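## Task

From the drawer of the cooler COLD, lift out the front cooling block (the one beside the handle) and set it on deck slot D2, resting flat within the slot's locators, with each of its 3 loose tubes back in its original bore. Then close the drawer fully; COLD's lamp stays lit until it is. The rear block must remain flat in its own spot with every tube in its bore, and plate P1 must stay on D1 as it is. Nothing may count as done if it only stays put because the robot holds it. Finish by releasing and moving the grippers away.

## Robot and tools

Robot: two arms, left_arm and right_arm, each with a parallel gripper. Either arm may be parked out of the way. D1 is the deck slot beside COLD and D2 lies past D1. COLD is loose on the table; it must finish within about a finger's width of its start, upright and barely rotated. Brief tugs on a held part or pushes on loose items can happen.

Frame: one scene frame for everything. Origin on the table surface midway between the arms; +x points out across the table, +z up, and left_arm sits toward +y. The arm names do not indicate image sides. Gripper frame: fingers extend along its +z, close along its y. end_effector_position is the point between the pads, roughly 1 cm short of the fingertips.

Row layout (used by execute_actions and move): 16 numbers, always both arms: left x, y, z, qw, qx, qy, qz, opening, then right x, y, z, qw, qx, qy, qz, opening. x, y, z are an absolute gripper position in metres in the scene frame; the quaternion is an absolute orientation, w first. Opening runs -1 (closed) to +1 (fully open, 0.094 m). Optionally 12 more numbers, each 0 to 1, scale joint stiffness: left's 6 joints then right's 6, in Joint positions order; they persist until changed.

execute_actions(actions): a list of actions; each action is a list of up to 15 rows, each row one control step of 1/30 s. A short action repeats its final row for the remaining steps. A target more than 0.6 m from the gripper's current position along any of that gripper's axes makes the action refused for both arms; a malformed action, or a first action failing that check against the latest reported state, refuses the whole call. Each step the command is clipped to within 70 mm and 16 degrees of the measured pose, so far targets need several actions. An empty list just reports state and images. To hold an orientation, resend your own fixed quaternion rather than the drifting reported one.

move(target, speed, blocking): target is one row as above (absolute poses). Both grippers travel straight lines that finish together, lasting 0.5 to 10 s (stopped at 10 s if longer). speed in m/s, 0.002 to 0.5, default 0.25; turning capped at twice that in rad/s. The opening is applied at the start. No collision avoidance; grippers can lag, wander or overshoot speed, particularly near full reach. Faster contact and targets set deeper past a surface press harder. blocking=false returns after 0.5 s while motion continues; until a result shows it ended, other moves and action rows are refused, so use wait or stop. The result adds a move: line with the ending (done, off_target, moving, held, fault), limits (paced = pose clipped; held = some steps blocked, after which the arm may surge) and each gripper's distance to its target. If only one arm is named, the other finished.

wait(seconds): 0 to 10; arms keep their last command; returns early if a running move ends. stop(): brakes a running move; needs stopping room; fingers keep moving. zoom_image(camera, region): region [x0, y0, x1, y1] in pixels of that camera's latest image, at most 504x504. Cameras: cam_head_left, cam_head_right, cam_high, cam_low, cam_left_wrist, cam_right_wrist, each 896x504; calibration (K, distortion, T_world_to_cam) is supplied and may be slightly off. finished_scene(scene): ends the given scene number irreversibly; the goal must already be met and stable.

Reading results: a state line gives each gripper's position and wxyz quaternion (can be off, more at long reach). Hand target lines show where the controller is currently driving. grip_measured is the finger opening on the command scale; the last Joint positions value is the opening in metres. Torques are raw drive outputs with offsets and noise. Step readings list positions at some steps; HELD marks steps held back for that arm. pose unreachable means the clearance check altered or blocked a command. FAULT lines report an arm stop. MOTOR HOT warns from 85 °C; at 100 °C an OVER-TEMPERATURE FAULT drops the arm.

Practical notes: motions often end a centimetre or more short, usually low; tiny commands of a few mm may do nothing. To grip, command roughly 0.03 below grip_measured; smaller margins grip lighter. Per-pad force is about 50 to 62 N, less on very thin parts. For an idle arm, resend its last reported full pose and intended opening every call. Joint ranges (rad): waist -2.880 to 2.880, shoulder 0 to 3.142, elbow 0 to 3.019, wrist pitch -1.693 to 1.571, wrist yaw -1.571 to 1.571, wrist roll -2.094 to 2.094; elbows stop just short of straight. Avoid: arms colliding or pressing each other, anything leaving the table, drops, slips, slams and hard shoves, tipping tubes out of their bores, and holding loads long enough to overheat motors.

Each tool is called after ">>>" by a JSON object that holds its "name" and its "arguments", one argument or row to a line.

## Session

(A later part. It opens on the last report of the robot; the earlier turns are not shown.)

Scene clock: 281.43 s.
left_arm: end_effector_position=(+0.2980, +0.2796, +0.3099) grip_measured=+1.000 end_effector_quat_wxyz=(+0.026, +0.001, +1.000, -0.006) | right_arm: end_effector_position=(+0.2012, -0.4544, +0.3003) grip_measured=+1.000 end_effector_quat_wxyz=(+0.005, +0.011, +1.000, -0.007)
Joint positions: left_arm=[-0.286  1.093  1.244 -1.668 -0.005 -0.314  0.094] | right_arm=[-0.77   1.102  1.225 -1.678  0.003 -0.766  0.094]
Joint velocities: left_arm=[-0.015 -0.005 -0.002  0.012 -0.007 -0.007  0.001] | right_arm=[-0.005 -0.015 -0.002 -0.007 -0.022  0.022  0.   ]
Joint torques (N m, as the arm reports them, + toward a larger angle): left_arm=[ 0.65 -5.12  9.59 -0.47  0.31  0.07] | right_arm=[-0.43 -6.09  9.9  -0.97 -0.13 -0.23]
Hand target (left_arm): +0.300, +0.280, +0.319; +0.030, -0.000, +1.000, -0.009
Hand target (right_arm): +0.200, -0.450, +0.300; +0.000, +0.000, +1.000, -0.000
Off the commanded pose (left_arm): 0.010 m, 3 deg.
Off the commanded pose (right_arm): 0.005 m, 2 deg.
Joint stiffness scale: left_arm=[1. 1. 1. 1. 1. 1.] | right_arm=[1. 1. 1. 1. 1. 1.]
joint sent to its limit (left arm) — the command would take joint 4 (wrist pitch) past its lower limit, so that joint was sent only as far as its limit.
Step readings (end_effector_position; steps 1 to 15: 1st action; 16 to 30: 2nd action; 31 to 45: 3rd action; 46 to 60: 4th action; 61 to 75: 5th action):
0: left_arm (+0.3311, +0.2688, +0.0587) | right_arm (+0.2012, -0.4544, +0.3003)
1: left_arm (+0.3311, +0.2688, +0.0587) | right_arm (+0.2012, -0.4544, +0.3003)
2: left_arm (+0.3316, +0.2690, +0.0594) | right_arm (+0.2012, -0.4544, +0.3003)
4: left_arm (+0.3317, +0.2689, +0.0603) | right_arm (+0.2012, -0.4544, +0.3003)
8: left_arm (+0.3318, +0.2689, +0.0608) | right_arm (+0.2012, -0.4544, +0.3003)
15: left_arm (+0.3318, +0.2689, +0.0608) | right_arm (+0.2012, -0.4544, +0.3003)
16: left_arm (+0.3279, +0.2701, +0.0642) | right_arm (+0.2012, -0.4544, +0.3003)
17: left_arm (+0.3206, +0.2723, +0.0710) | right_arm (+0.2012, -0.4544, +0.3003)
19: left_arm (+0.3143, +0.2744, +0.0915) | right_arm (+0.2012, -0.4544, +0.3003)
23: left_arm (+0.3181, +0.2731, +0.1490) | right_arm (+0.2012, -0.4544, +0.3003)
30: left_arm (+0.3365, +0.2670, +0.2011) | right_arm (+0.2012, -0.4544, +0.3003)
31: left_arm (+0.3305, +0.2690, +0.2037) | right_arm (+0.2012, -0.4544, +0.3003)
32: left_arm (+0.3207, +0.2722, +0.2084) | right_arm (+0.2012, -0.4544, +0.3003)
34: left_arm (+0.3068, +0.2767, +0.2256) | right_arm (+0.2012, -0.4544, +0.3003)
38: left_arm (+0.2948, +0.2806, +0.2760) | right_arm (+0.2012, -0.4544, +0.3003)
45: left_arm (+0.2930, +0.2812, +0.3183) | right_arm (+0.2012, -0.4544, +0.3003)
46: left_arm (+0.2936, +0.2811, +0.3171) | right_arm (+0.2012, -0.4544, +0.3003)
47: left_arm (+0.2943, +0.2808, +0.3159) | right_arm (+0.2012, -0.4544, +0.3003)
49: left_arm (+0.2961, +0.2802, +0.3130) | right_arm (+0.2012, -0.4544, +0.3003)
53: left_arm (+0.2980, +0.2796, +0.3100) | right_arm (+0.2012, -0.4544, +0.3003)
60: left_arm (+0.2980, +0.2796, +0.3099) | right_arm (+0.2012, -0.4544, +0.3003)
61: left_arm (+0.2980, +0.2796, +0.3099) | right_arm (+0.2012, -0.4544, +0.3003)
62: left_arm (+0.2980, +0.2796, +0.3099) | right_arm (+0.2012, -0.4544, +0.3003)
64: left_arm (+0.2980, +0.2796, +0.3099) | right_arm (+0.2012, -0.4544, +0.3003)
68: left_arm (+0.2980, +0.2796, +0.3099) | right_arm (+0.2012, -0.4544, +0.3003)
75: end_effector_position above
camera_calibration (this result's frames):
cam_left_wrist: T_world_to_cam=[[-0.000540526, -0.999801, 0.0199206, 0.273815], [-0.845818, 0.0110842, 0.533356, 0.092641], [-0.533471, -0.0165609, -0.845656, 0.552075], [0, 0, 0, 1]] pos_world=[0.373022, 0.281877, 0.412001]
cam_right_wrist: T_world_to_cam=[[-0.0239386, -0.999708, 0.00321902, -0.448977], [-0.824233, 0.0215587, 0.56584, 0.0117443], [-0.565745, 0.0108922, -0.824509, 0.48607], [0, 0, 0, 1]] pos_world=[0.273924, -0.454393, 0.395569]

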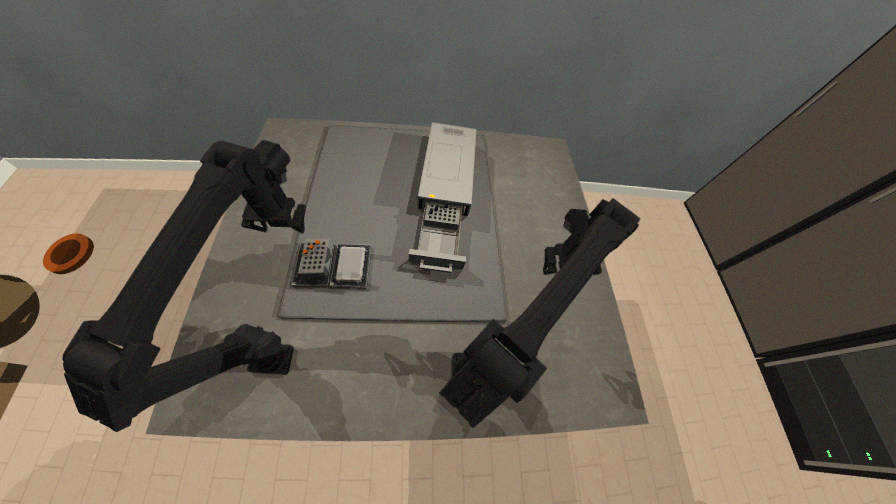

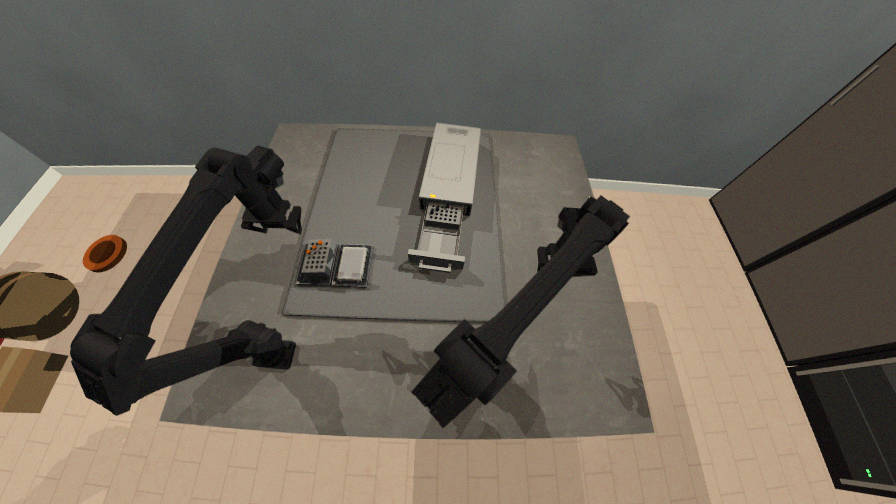

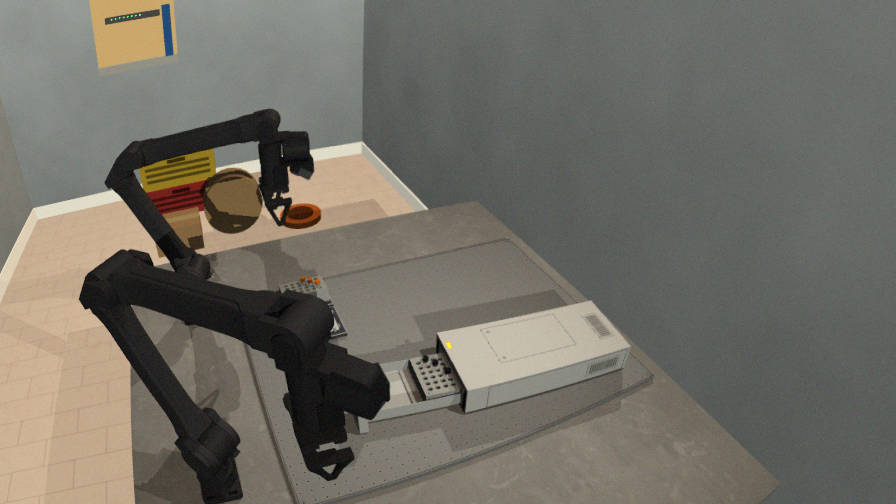

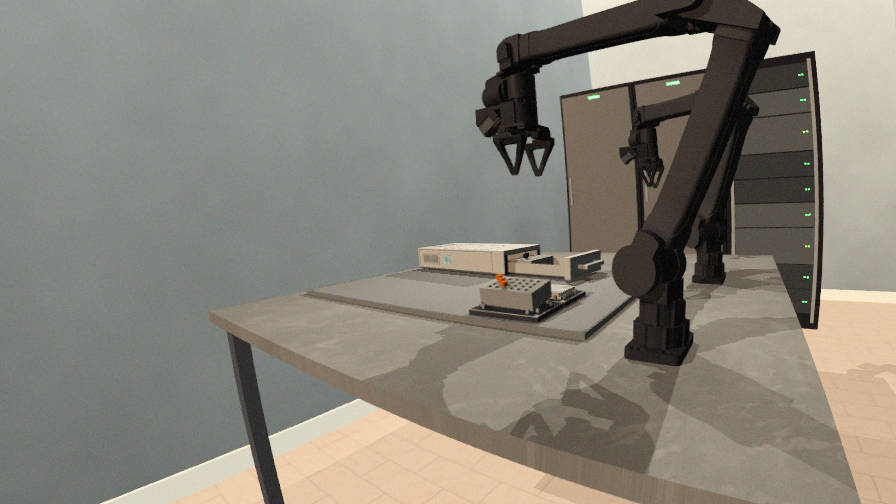

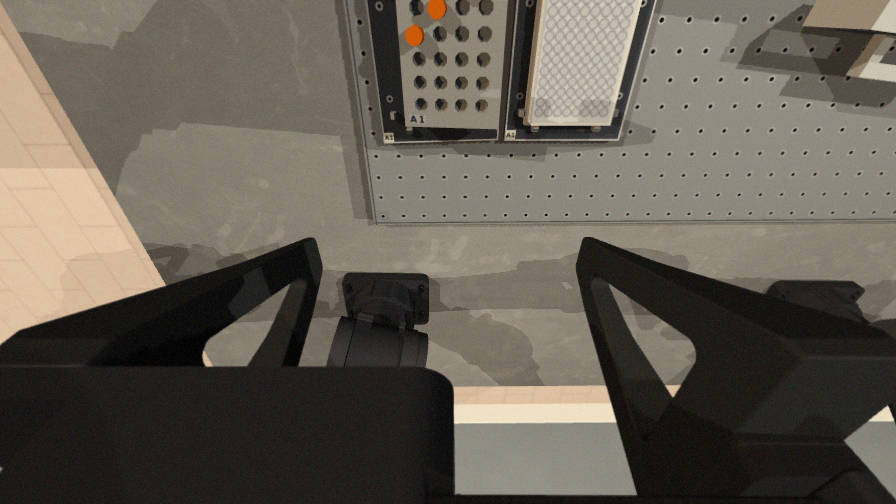

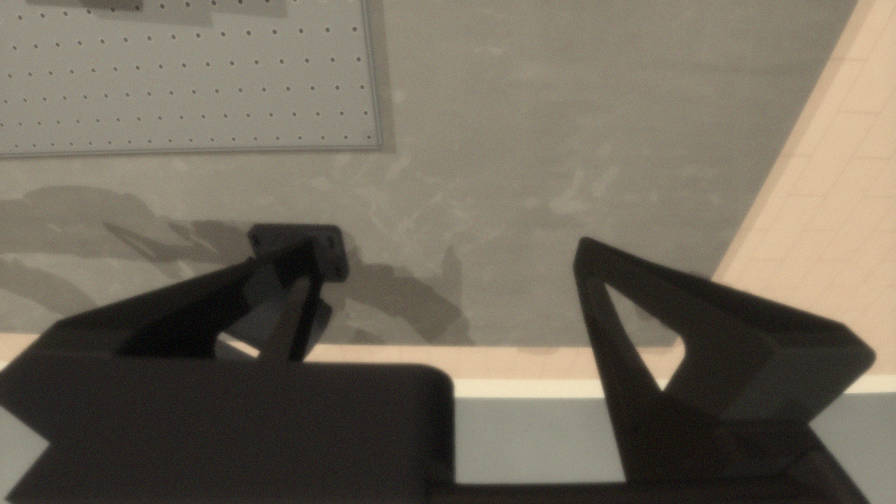

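>>> {"name": "execute_actions", "arguments": {
  "actions": [
    [[0.345,0.268,0.2,0,0,1,0,1,0.2,-0.45,0.3,0,0,1,0,1]],
    [[0.35,0.268,0.11,0,0,1,0,1,0.2,-0.45,0.3,0,0,1,0,1]],
    [[0.355,0.268,0.075,0,0,1,0,1,0.2,-0.45,0.3,0,0,1,0,1]],
    [[0.355,0.268,0.075,0,0,1,0,1,0.2,-0.45,0.3,0,0,1,0,1]],
    [[0.355,0.278,0.075,0,0,1,0,1,0.2,-0.45,0.3,0,0,1,0,1]],
    [[0.355,0.286,0.075,0,0,1,0,1,0.2,-0.45,0.3,0,0,1,0,1]],
    [[0.355,0.292,0.075,0,0,1,0,1,0.2,-0.45,0.3,0,0,1,0,1]],
    [[0.355,0.292,0.075,0,0,1,0,1,0.2,-0.45,0.3,0,0,1,0,1]]
  ]
}}

>>> {"name": "zoom_image", "arguments": {
  "camera": "cam_low",
  "region": [440,240,600,330]
}}

Scene clock: 290.47 s.
left_arm: end_effector_position=(+0.3514, +0.2804, +0.0739) grip_measured=+1.000 end_effector_quat_wxyz=(-0.009, +0.007, +1.000, -0.004) | right_arm: end_effector_position=(+0.2012, -0.4544, +0.3003) grip_measured=+1.000 end_effector_quat_wxyz=(+0.005, +0.011, +1.000, -0.007)
Joint positions: left_arm=[-0.228  1.402  0.864 -1.048  0.012 -0.243  0.094] | right_arm=[-0.77   1.102  1.225 -1.678  0.003 -0.766  0.094]
Joint velocities: left_arm=[ 0.005 -0.005 -0.002  0.027 -0.037 -0.037  0.001] | right_arm=[-0.005 -0.005  0.017  0.012 -0.022 -0.022  0.   ]
Joint torques (N m, as the arm reports them, + toward a larger angle): left_arm=[ 2.49 -9.53  6.09  0.55 -0.34  0.17] | right_arm=[-0.43 -6.11  9.89 -0.97 -0.13 -0.23]
Hand target (left_arm): +0.355, +0.292, +0.075; -0.000, -0.000, +1.000, +0.000
Hand target (right_arm): +0.200, -0.450, +0.300; +0.000, +0.000, +1.000, -0.000
Off the commanded pose (left_arm): 0.012 m, 1 deg.
Off the commanded pose (right_arm): 0.005 m, 2 deg.
Joint stiffness scale: left_arm=[1. 1. 1. 1. 1. 1.] | right_arm=[1. 1. 1. 1. 1. 1.]
Step readings (end_effector_position; steps 1 to 15: 1st action; 16 to 30: 2nd action; 31 to 45: 3rd action; 46 to 60: 4th action; 61 to 75: 5th action; 76 to 90: 6th action; 91 to 105: 7th action; 106 to 120: 8th action):
0: left_arm (+0.2980, +0.2796, +0.3099) | right_arm (+0.2012, -0.4544, +0.3003)
1: left_arm (+0.3007, +0.2787, +0.3048) | right_arm (+0.2012, -0.4544, +0.3003)
2: left_arm (+0.3048, +0.2774, +0.2970) | right_arm (+0.2012, -0.4544, +0.3003)
4: left_arm (+0.3104, +0.2755, +0.2691) | right_arm (+0.2012, -0.4544, +0.3003)
8: left_arm (+0.3280, +0.2698, +0.2083) | right_arm (+0.2012, -0.4544, +0.3003)
15: left_arm (+0.3386, +0.2664, +0.1859) | right_arm (+0.2012, -0.4544, +0.3003)
16: left_arm (+0.3416, +0.2654, +0.1806) | right_arm (+0.2012, -0.4544, +0.3003)
17: left_arm (+0.3465, +0.2638, +0.1713) | right_arm (+0.2012, -0.4544, +0.3003)
19: left_arm (+0.3430, +0.2650, +0.1439) | right_arm (+0.2012, -0.4544, +0.3003)
23: left_arm (+0.3351, +0.2680, +0.1057) | right_arm (+0.2012, -0.4544, +0.3003)
30: left_arm (+0.3387, +0.2672, +0.1012) | right_arm (+0.2012, -0.4544, +0.3003)
31: left_arm (+0.3412, +0.2665, +0.0994) | right_arm (+0.2012, -0.4544, +0.3003)
32: left_arm (+0.3455, +0.2652, +0.0963) | right_arm (+0.2012, -0.4544, +0.3003)
34: left_arm (+0.3494, +0.2645, +0.0885) | right_arm (+0.2012, -0.4544, +0.3003)
38: left_arm (+0.3492, +0.2654, +0.0774) | right_arm (+0.2012, -0.4544, +0.3003)
45: left_arm (+0.3494, +0.2657, +0.0773) | right_arm (+0.2012, -0.4544, +0.3003)
46: left_arm (+0.3494, +0.2657, +0.0773) | right_arm (+0.2012, -0.4544, +0.3003)
47: left_arm (+0.3494, +0.2657, +0.0773) | right_arm (+0.2012, -0.4544, +0.3003)
49: left_arm (+0.3494, +0.2657, +0.0773) | right_arm (+0.2012, -0.4544, +0.3003)
53: left_arm (+0.3494, +0.2657, +0.0773) | right_arm (+0.2012, -0.4544, +0.3003)
60: left_arm (+0.3494, +0.2657, +0.0773) | right_arm (+0.2012, -0.4544, +0.3003)
61: left_arm (+0.3495, +0.2662, +0.0773) | right_arm (+0.2012, -0.4544, +0.3003)
62: left_arm (+0.3499, +0.2675, +0.0773) | right_arm (+0.2012, -0.4544, +0.3003)
64: left_arm (+0.3512, +0.2711, +0.0773) | right_arm (+0.2012, -0.4544, +0.3003)
68: left_arm (+0.3512, +0.2760, +0.0758) | right_arm (+0.2012, -0.4544, +0.3003)
75: left_arm (+0.3507, +0.2763, +0.0754) | right_arm (+0.2012, -0.4544, +0.3003)
76: left_arm (+0.3507, +0.2767, +0.0753) | right_arm (+0.2012, -0.4544, +0.3003)
77: left_arm (+0.3508, +0.2771, +0.0751) | right_arm (+0.2012, -0.4544, +0.3003)
79: left_arm (+0.3510, +0.2778, +0.0748) | right_arm (+0.2012, -0.4544, +0.3003)
83: left_arm (+0.3515, +0.2783, +0.0747) | right_arm (+0.2012, -0.4544, +0.3003)
90: left_arm (+0.3516, +0.2783, +0.0747) | right_arm (+0.2012, -0.4544, +0.3003)
91: left_arm (+0.3516, +0.2786, +0.0746) | right_arm (+0.2012, -0.4544, +0.3003)
92: left_arm (+0.3516, +0.2790, +0.0744) | right_arm (+0.2012, -0.4544, +0.3003)
94: left_arm (+0.3515, +0.2803, +0.0740) | right_arm (+0.2012, -0.4544, +0.3003)
98: left_arm (+0.3514, +0.2804, +0.0739) | right_arm (+0.2012, -0.4544, +0.3003)
105: left_arm (+0.3514, +0.2804, +0.0739) | right_arm (+0.2012, -0.4544, +0.3003)
106: left_arm (+0.3514, +0.2804, +0.0739) | right_arm (+0.2012, -0.4544, +0.3003)
107: left_arm (+0.3514, +0.2804, +0.0739) | right_arm (+0.2012, -0.4544, +0.3003)
109: left_arm (+0.3514, +0.2804, +0.0739) | right_arm (+0.2012, -0.4544, +0.3003)
113: left_arm (+0.3514, +0.2804, +0.0739) | right_arm (+0.2012, -0.4544, +0.3003)
120: end_effector_position above
camera_calibration (this result's frames):
cam_left_wrist: T_world_to_cam=[[-0.0122232, -0.99979, 0.0164191, 0.283695], [-0.806631, 0.019563, 0.590731, 0.243265], [-0.590929, -0.00602353, -0.806701, 0.395343], [0, 0, 0, 1]] pos_world=[0.433312, 0.281258, 0.170561]
cam_right_wrist: T_world_to_cam=[[-0.0239386, -0.999708, 0.00321902, -0.448977], [-0.824233, 0.0215587, 0.56584, 0.0117443], [-0.565745, 0.0108922, -0.824509, 0.48607], [0, 0, 0, 1]] pos_world=[0.273924, -0.454393, 0.395569]

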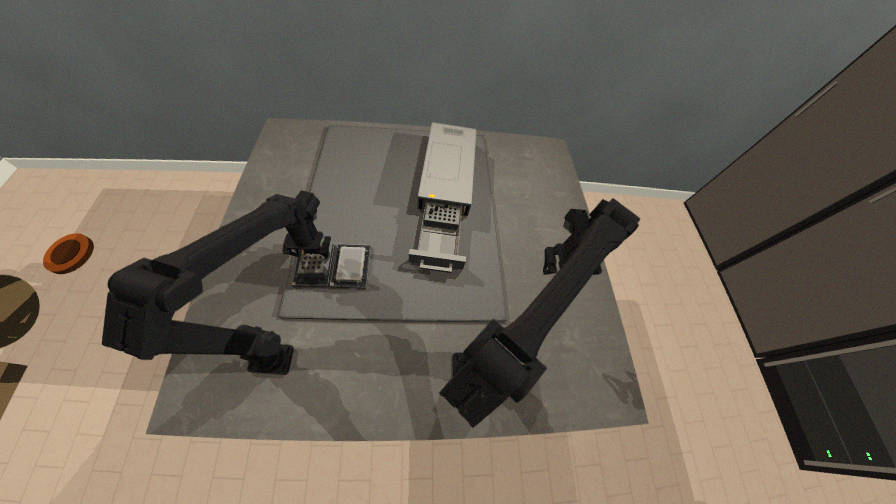

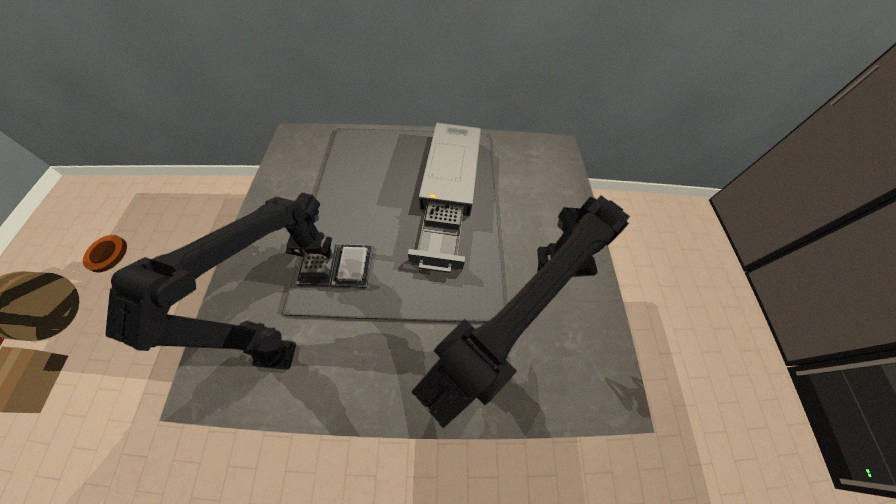

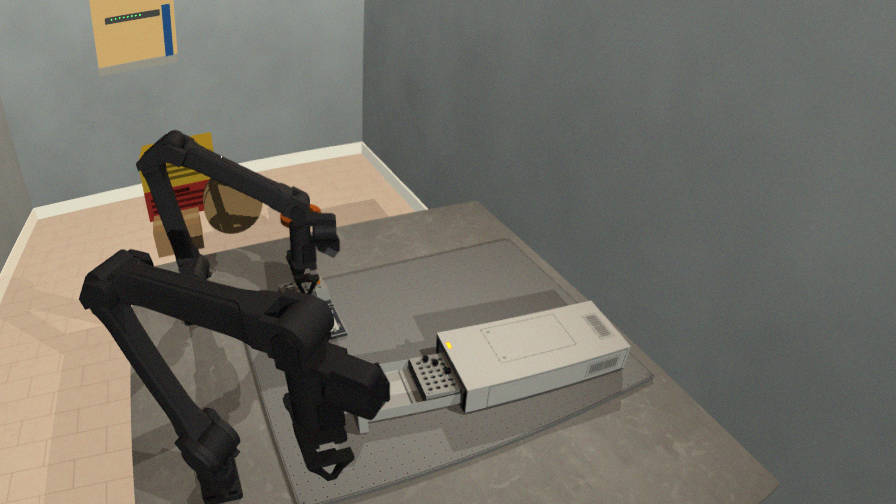

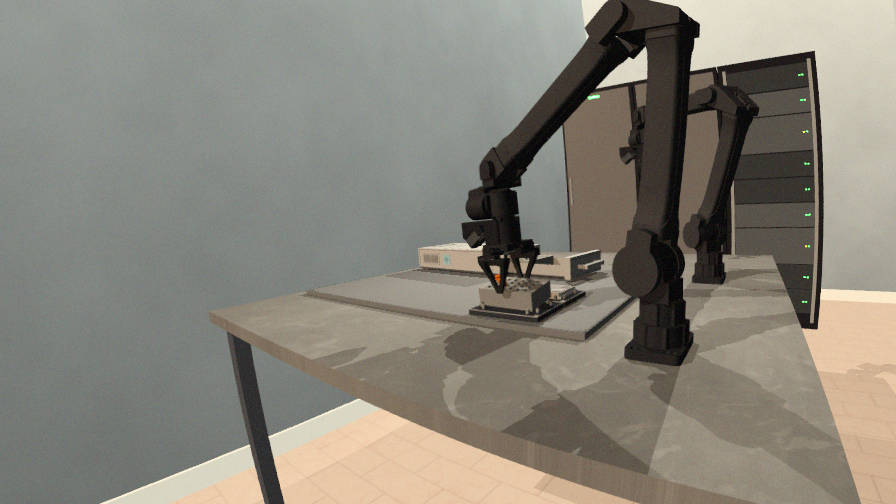

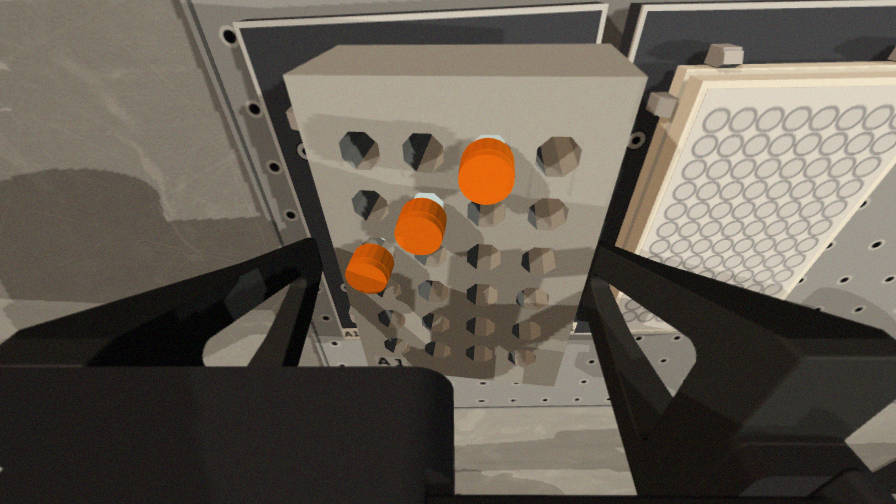

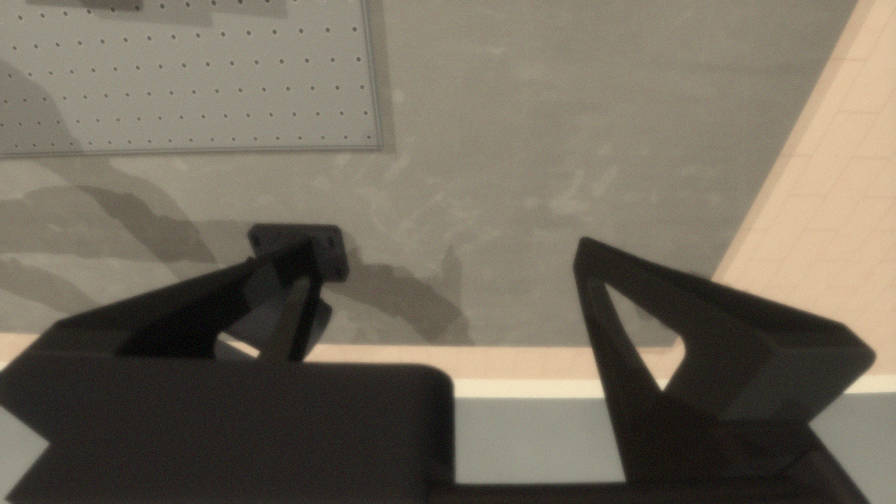

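Region (440, 240, 600, 330) of cam_low's 896x504 image, scaled by 3.150, with more detail than that image has; it fills the top 284 rows of this view, and the rest is white.

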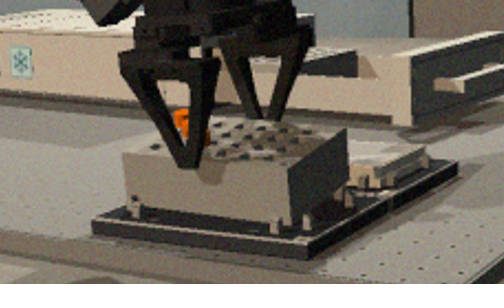

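>>> {"name": "execute_actions", "arguments": {
  "actions": [
    [[0.355,0.276,0.14,0,0,1,0,1,0.2,-0.45,0.3,0,0,1,0,1]],
    [[0.45,0.278,0.14,0,0,1,0,-1,0.2,-0.45,0.3,0,0,1,0,1]],
    [[0.455,0.278,0.08,0,0,1,0,-1,0.2,-0.45,0.3,0,0,1,0,1]],
    [[0.455,0.278,0.06,0,0,1,0,-1,0.2,-0.45,0.3,0,0,1,0,1]],
    [[0.435,0.278,0.06,0,0,1,0,-1,0.2,-0.45,0.3,0,0,1,0,1]],
    [[0.42,0.278,0.06,0,0,1,0,-1,0.2,-0.45,0.3,0,0,1,0,1]],
    [[0.41,0.278,0.06,0,0,1,0,-1,0.2,-0.45,0.3,0,0,1,0,1]],
    [[0.40,0.278,0.06,0,0,1,0,-1,0.2,-0.45,0.3,0,0,1,0,1]],
    [[0.40,0.278,0.06,0,0,1,0,-1,0.2,-0.45,0.3,0,0,1,0,1]]
  ]
}}

>>> {"name": "zoom_image", "arguments": {
  "camera": "cam_low",
  "region": [440,240,600,330]
}}

Scene clock: 300.63 s.
left_arm: end_effector_position=(+0.4151, +0.2806, +0.0692) grip_measured=-0.997 end_effector_quat_wxyz=(+0.018, -0.002, +1.000, -0.004) | right_arm: end_effector_position=(+0.2012, -0.4544, +0.3003) grip_measured=+1.000 end_effector_quat_wxyz=(+0.005, +0.011, +1.000, -0.007)
Joint positions: left_arm=[-0.193  1.532  0.991 -0.994  0.    -0.225  0.   ] | right_arm=[-0.77   1.102  1.225 -1.678  0.003 -0.766  0.094]
Joint velocities: left_arm=[-0.005 -0.005 -0.017 -0.017 -0.022 -0.037 -0.   ] | right_arm=[-0.005 -0.005 -0.007  0.007  0.051  0.051  0.   ]
Joint torques (N m, as the arm reports them, + toward a larger angle): left_arm=[ -0.91 -11.04   4.68  -0.21   0.12  -0.08] | right_arm=[-0.4  -6.11  9.89 -0.96 -0.13 -0.23]
Hand target (left_arm): +0.400, +0.278, +0.060; +0.000, +0.000, +1.000, +0.000
Hand target (right_arm): +0.200, -0.450, +0.300; +0.000, +0.000, +1.000, -0.000
Off the commanded pose (left_arm): 0.018 m, 2 deg.
Off the commanded pose (right_arm): 0.005 m, 2 deg.
Joint stiffness scale: left_arm=[1. 1. 1. 1. 1. 1.] | right_arm=[1. 1. 1. 1. 1. 1.]
Step readings (end_effector_position; steps 1 to 15: 1st action; 16 to 30: 2nd action; 31 to 45: 3rd action; 46 to 60: 4th action; 61 to 75: 5th action; 76 to 90: 6th action; 91 to 105: 7th action; 106 to 120: 8th action; 121 to 135: 9th action):
0: left_arm (+0.3514, +0.2804, +0.0739) | right_arm (+0.2012, -0.4544, +0.3003)
1: left_arm (+0.3493, +0.2807, +0.0773) | right_arm (+0.2012, -0.4544, +0.3003)
2: left_arm (+0.3439, +0.2820, +0.0832) | right_arm (+0.2012, -0.4544, +0.3003)
4: left_arm (+0.3398, +0.2833, +0.0996) | right_arm (+0.2012, -0.4544, +0.3003)
8: left_arm (+0.3454, +0.2822, +0.1283) | right_arm (+0.2012, -0.4544, +0.3003)
15: left_arm (+0.3478, +0.2816, +0.1334) | right_arm (+0.2012, -0.4544, +0.3003)
16: left_arm (+0.3513, +0.2812, +0.1336) | right_arm (+0.2012, -0.4544, +0.3003)
17: left_arm (+0.3610, +0.2801, +0.1349) | right_arm (+0.2012, -0.4544, +0.3003)
19: left_arm (+0.3919, +0.2766, +0.1362) | right_arm (+0.2012, -0.4544, +0.3003)
23: left_arm (+0.4411, +0.2732, +0.1296) | right_arm (+0.2012, -0.4544, +0.3003)
30: left_arm (+0.4417, +0.2741, +0.1246) | right_arm (+0.2012, -0.4544, +0.3003)
31: left_arm (+0.4440, +0.2736, +0.1217) | right_arm (+0.2012, -0.4544, +0.3003)
32: left_arm (+0.4485, +0.2726, +0.1176) | right_arm (+0.2012, -0.4544, +0.3003)
34: left_arm (+0.4506, +0.2721, +0.1043) | right_arm (+0.2012, -0.4544, +0.3003)
38: left_arm (+0.4474, +0.2729, +0.0815) | right_arm (+0.2012, -0.4544, +0.3003)
45: left_arm (+0.4473, +0.2729, +0.0766) | right_arm (+0.2012, -0.4544, +0.3003)
46: left_arm (+0.4483, +0.2727, +0.0754) | right_arm (+0.2012, -0.4544, +0.3003)
47: left_arm (+0.4504, +0.2722, +0.0741) | right_arm (+0.2012, -0.4544, +0.3003)
49: left_arm (+0.4513, +0.2720, +0.0701) | right_arm (+0.2012, -0.4544, +0.3003)
53: left_arm (+0.4496, +0.2724, +0.0654) | right_arm (+0.2012, -0.4544, +0.3003)
60: left_arm (+0.4499, +0.2723, +0.0650) | right_arm (+0.2012, -0.4544, +0.3003)
61: left_arm (+0.4486, +0.2726, +0.0637) | right_arm (+0.2012, -0.4544, +0.3003)
62: left_arm (+0.4453, +0.2733, +0.0621) | right_arm (+0.2012, -0.4544, +0.3003)
64: left_arm (+0.4346, +0.2758, +0.0577) | right_arm (+0.2012, -0.4544, +0.3003)
68: left_arm (+0.4292, +0.2770, +0.0547) | right_arm (+0.2012, -0.4544, +0.3003)
75: left_arm (+0.4292, +0.2770, +0.0547) | right_arm (+0.2012, -0.4544, +0.3003)
76: left_arm (+0.4283, +0.2773, +0.0543) | right_arm (+0.2012, -0.4544, +0.3003)
77: left_arm (+0.4277, +0.2774, +0.0547) | right_arm (+0.2012, -0.4544, +0.3003)
79: left_arm (+0.4252, +0.2779, +0.0574) | right_arm (+0.2012, -0.4544, +0.3003)
83: left_arm (+0.4234, +0.2784, +0.0626) | right_arm (+0.2012, -0.4544, +0.3003)
90: left_arm (+0.4232, +0.2784, +0.0627) | right_arm (+0.2012, -0.4544, +0.3003)
91: left_arm (+0.4226, +0.2785, +0.0624) | right_arm (+0.2012, -0.4544, +0.3003)
92: left_arm (+0.4223, +0.2786, +0.0625) | right_arm (+0.2012, -0.4544, +0.3003)
94: left_arm (+0.4201, +0.2791, +0.0633) | right_arm (+0.2012, -0.4544, +0.3003)
98: left_arm (+0.4176, +0.2797, +0.0638) | right_arm (+0.2012, -0.4544, +0.3003)
105: left_arm (+0.4176, +0.2797, +0.0638) | right_arm (+0.2012, -0.4544, +0.3003)
106: left_arm (+0.4169, +0.2798, +0.0634) | right_arm (+0.2012, -0.4544, +0.3003)
107: left_arm (+0.4168, +0.2800, +0.0638) | right_arm (+0.2012, -0.4544, +0.3003)
109: left_arm (+0.4161, +0.2804, +0.0660) | right_arm (+0.2012, -0.4544, +0.3003)
113: left_arm (+0.4151, +0.2806, +0.0690) | right_arm (+0.2012, -0.4544, +0.3003)
120: left_arm (+0.4151, +0.2806, +0.0692) | right_arm (+0.2012, -0.4544, +0.3003)
121: left_arm (+0.4151, +0.2806, +0.0692) | right_arm (+0.2012, -0.4544, +0.3003)
122: left_arm (+0.4151, +0.2806, +0.0692) | right_arm (+0.2012, -0.4544, +0.3003)
124: left_arm (+0.4151, +0.2806, +0.0692) | right_arm (+0.2012, -0.4544, +0.3003)
128: left_arm (+0.4151, +0.2806, +0.0692) | right_arm (+0.2012, -0.4544, +0.3003)
135: end_effector_position above
camera_calibration (this result's frames):
cam_left_wrist: T_world_to_cam=[[0.00457157, -0.99985, 0.01672, 0.277827], [-0.836798, 0.00532927, 0.547486, 0.316927], [-0.547493, -0.0164941, -0.836648, 0.416174], [0, 0, 0, 1]] pos_world=[0.491786, 0.282961, 0.170033]
cam_right_wrist: T_world_to_cam=[[-0.0239386, -0.999708, 0.00321902, -0.448977], [-0.824233, 0.0215587, 0.56584, 0.0117443], [-0.565745, 0.0108922, -0.824509, 0.48607], [0, 0, 0, 1]] pos_world=[0.273924, -0.454393, 0.395569]

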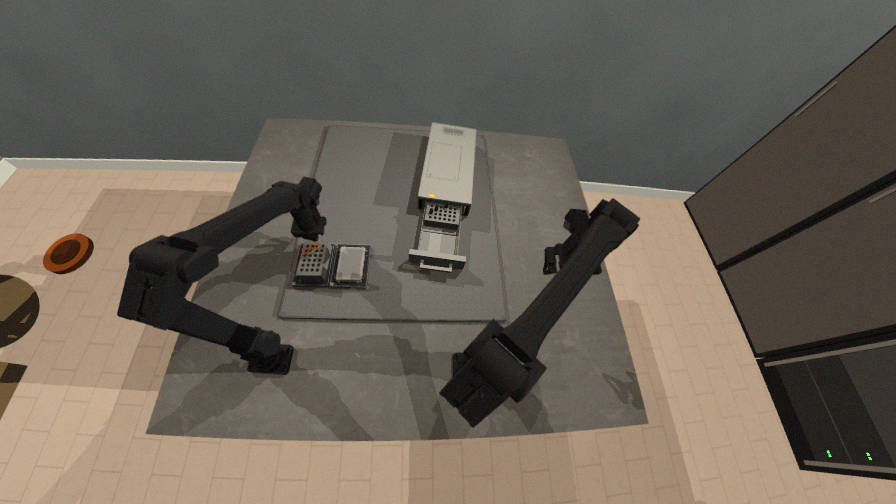

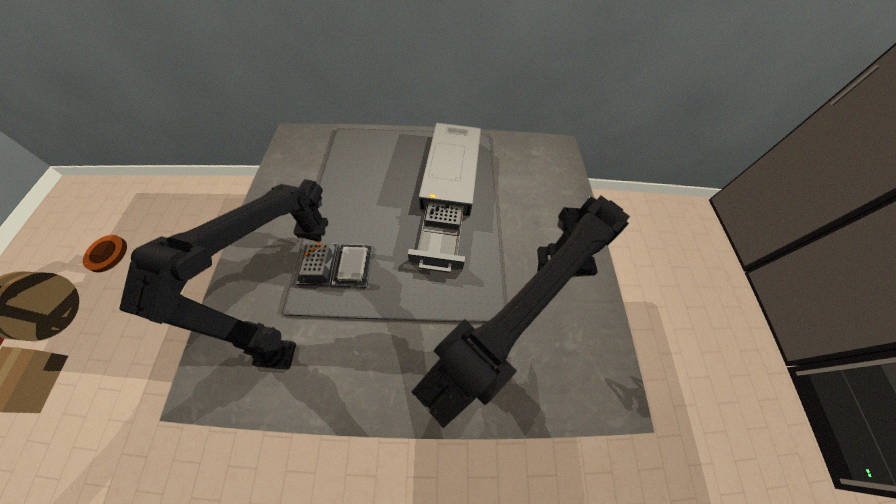

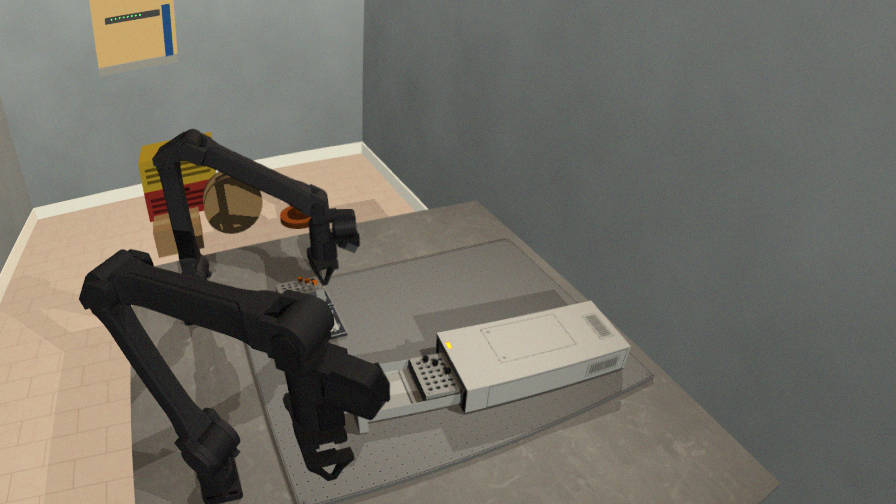

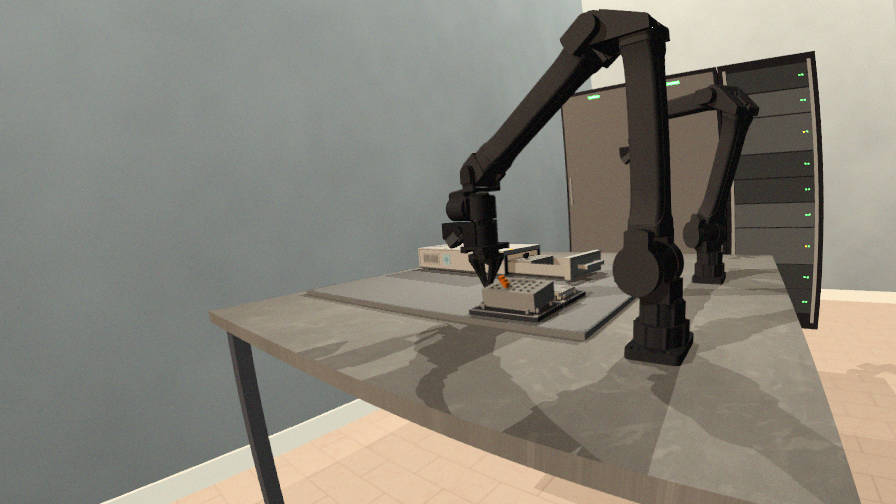

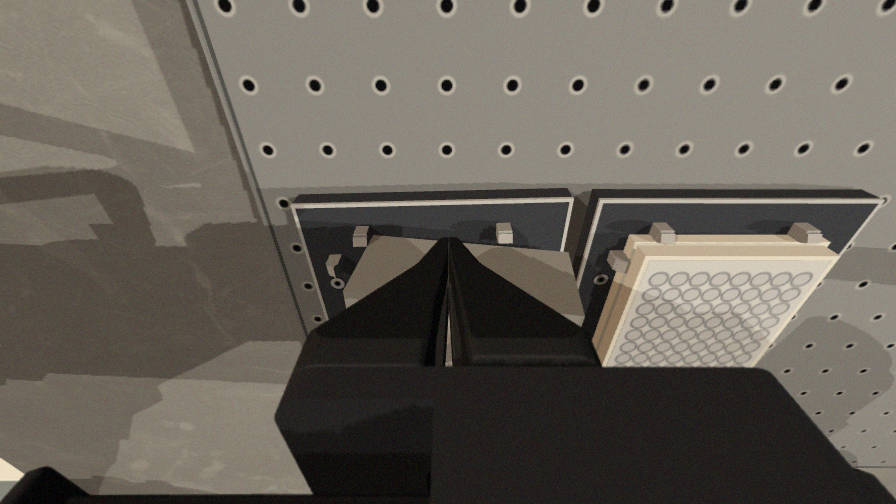

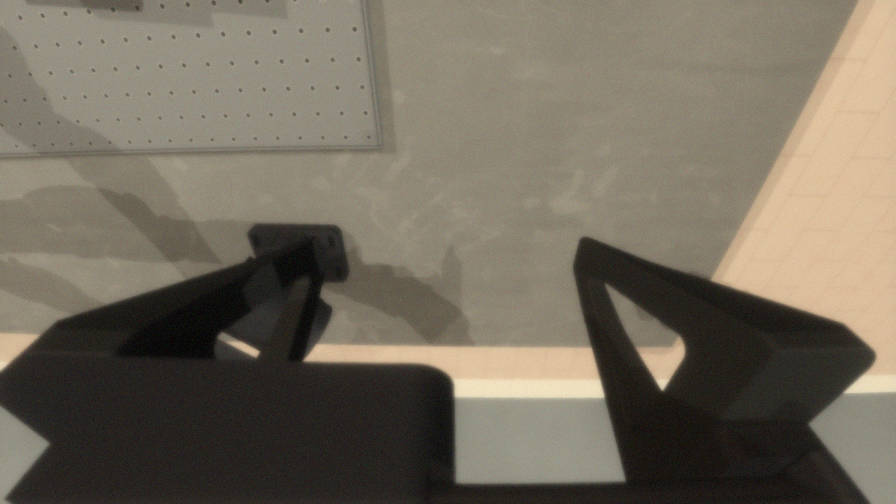

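Region (440, 240, 600, 330) of cam_low's 896x504 image, scaled by 3.150, with more detail than that image has; it fills the top 284 rows of this view, and the rest is white.

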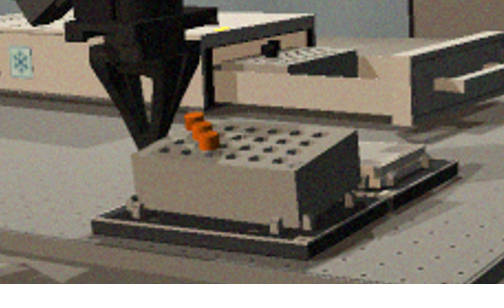

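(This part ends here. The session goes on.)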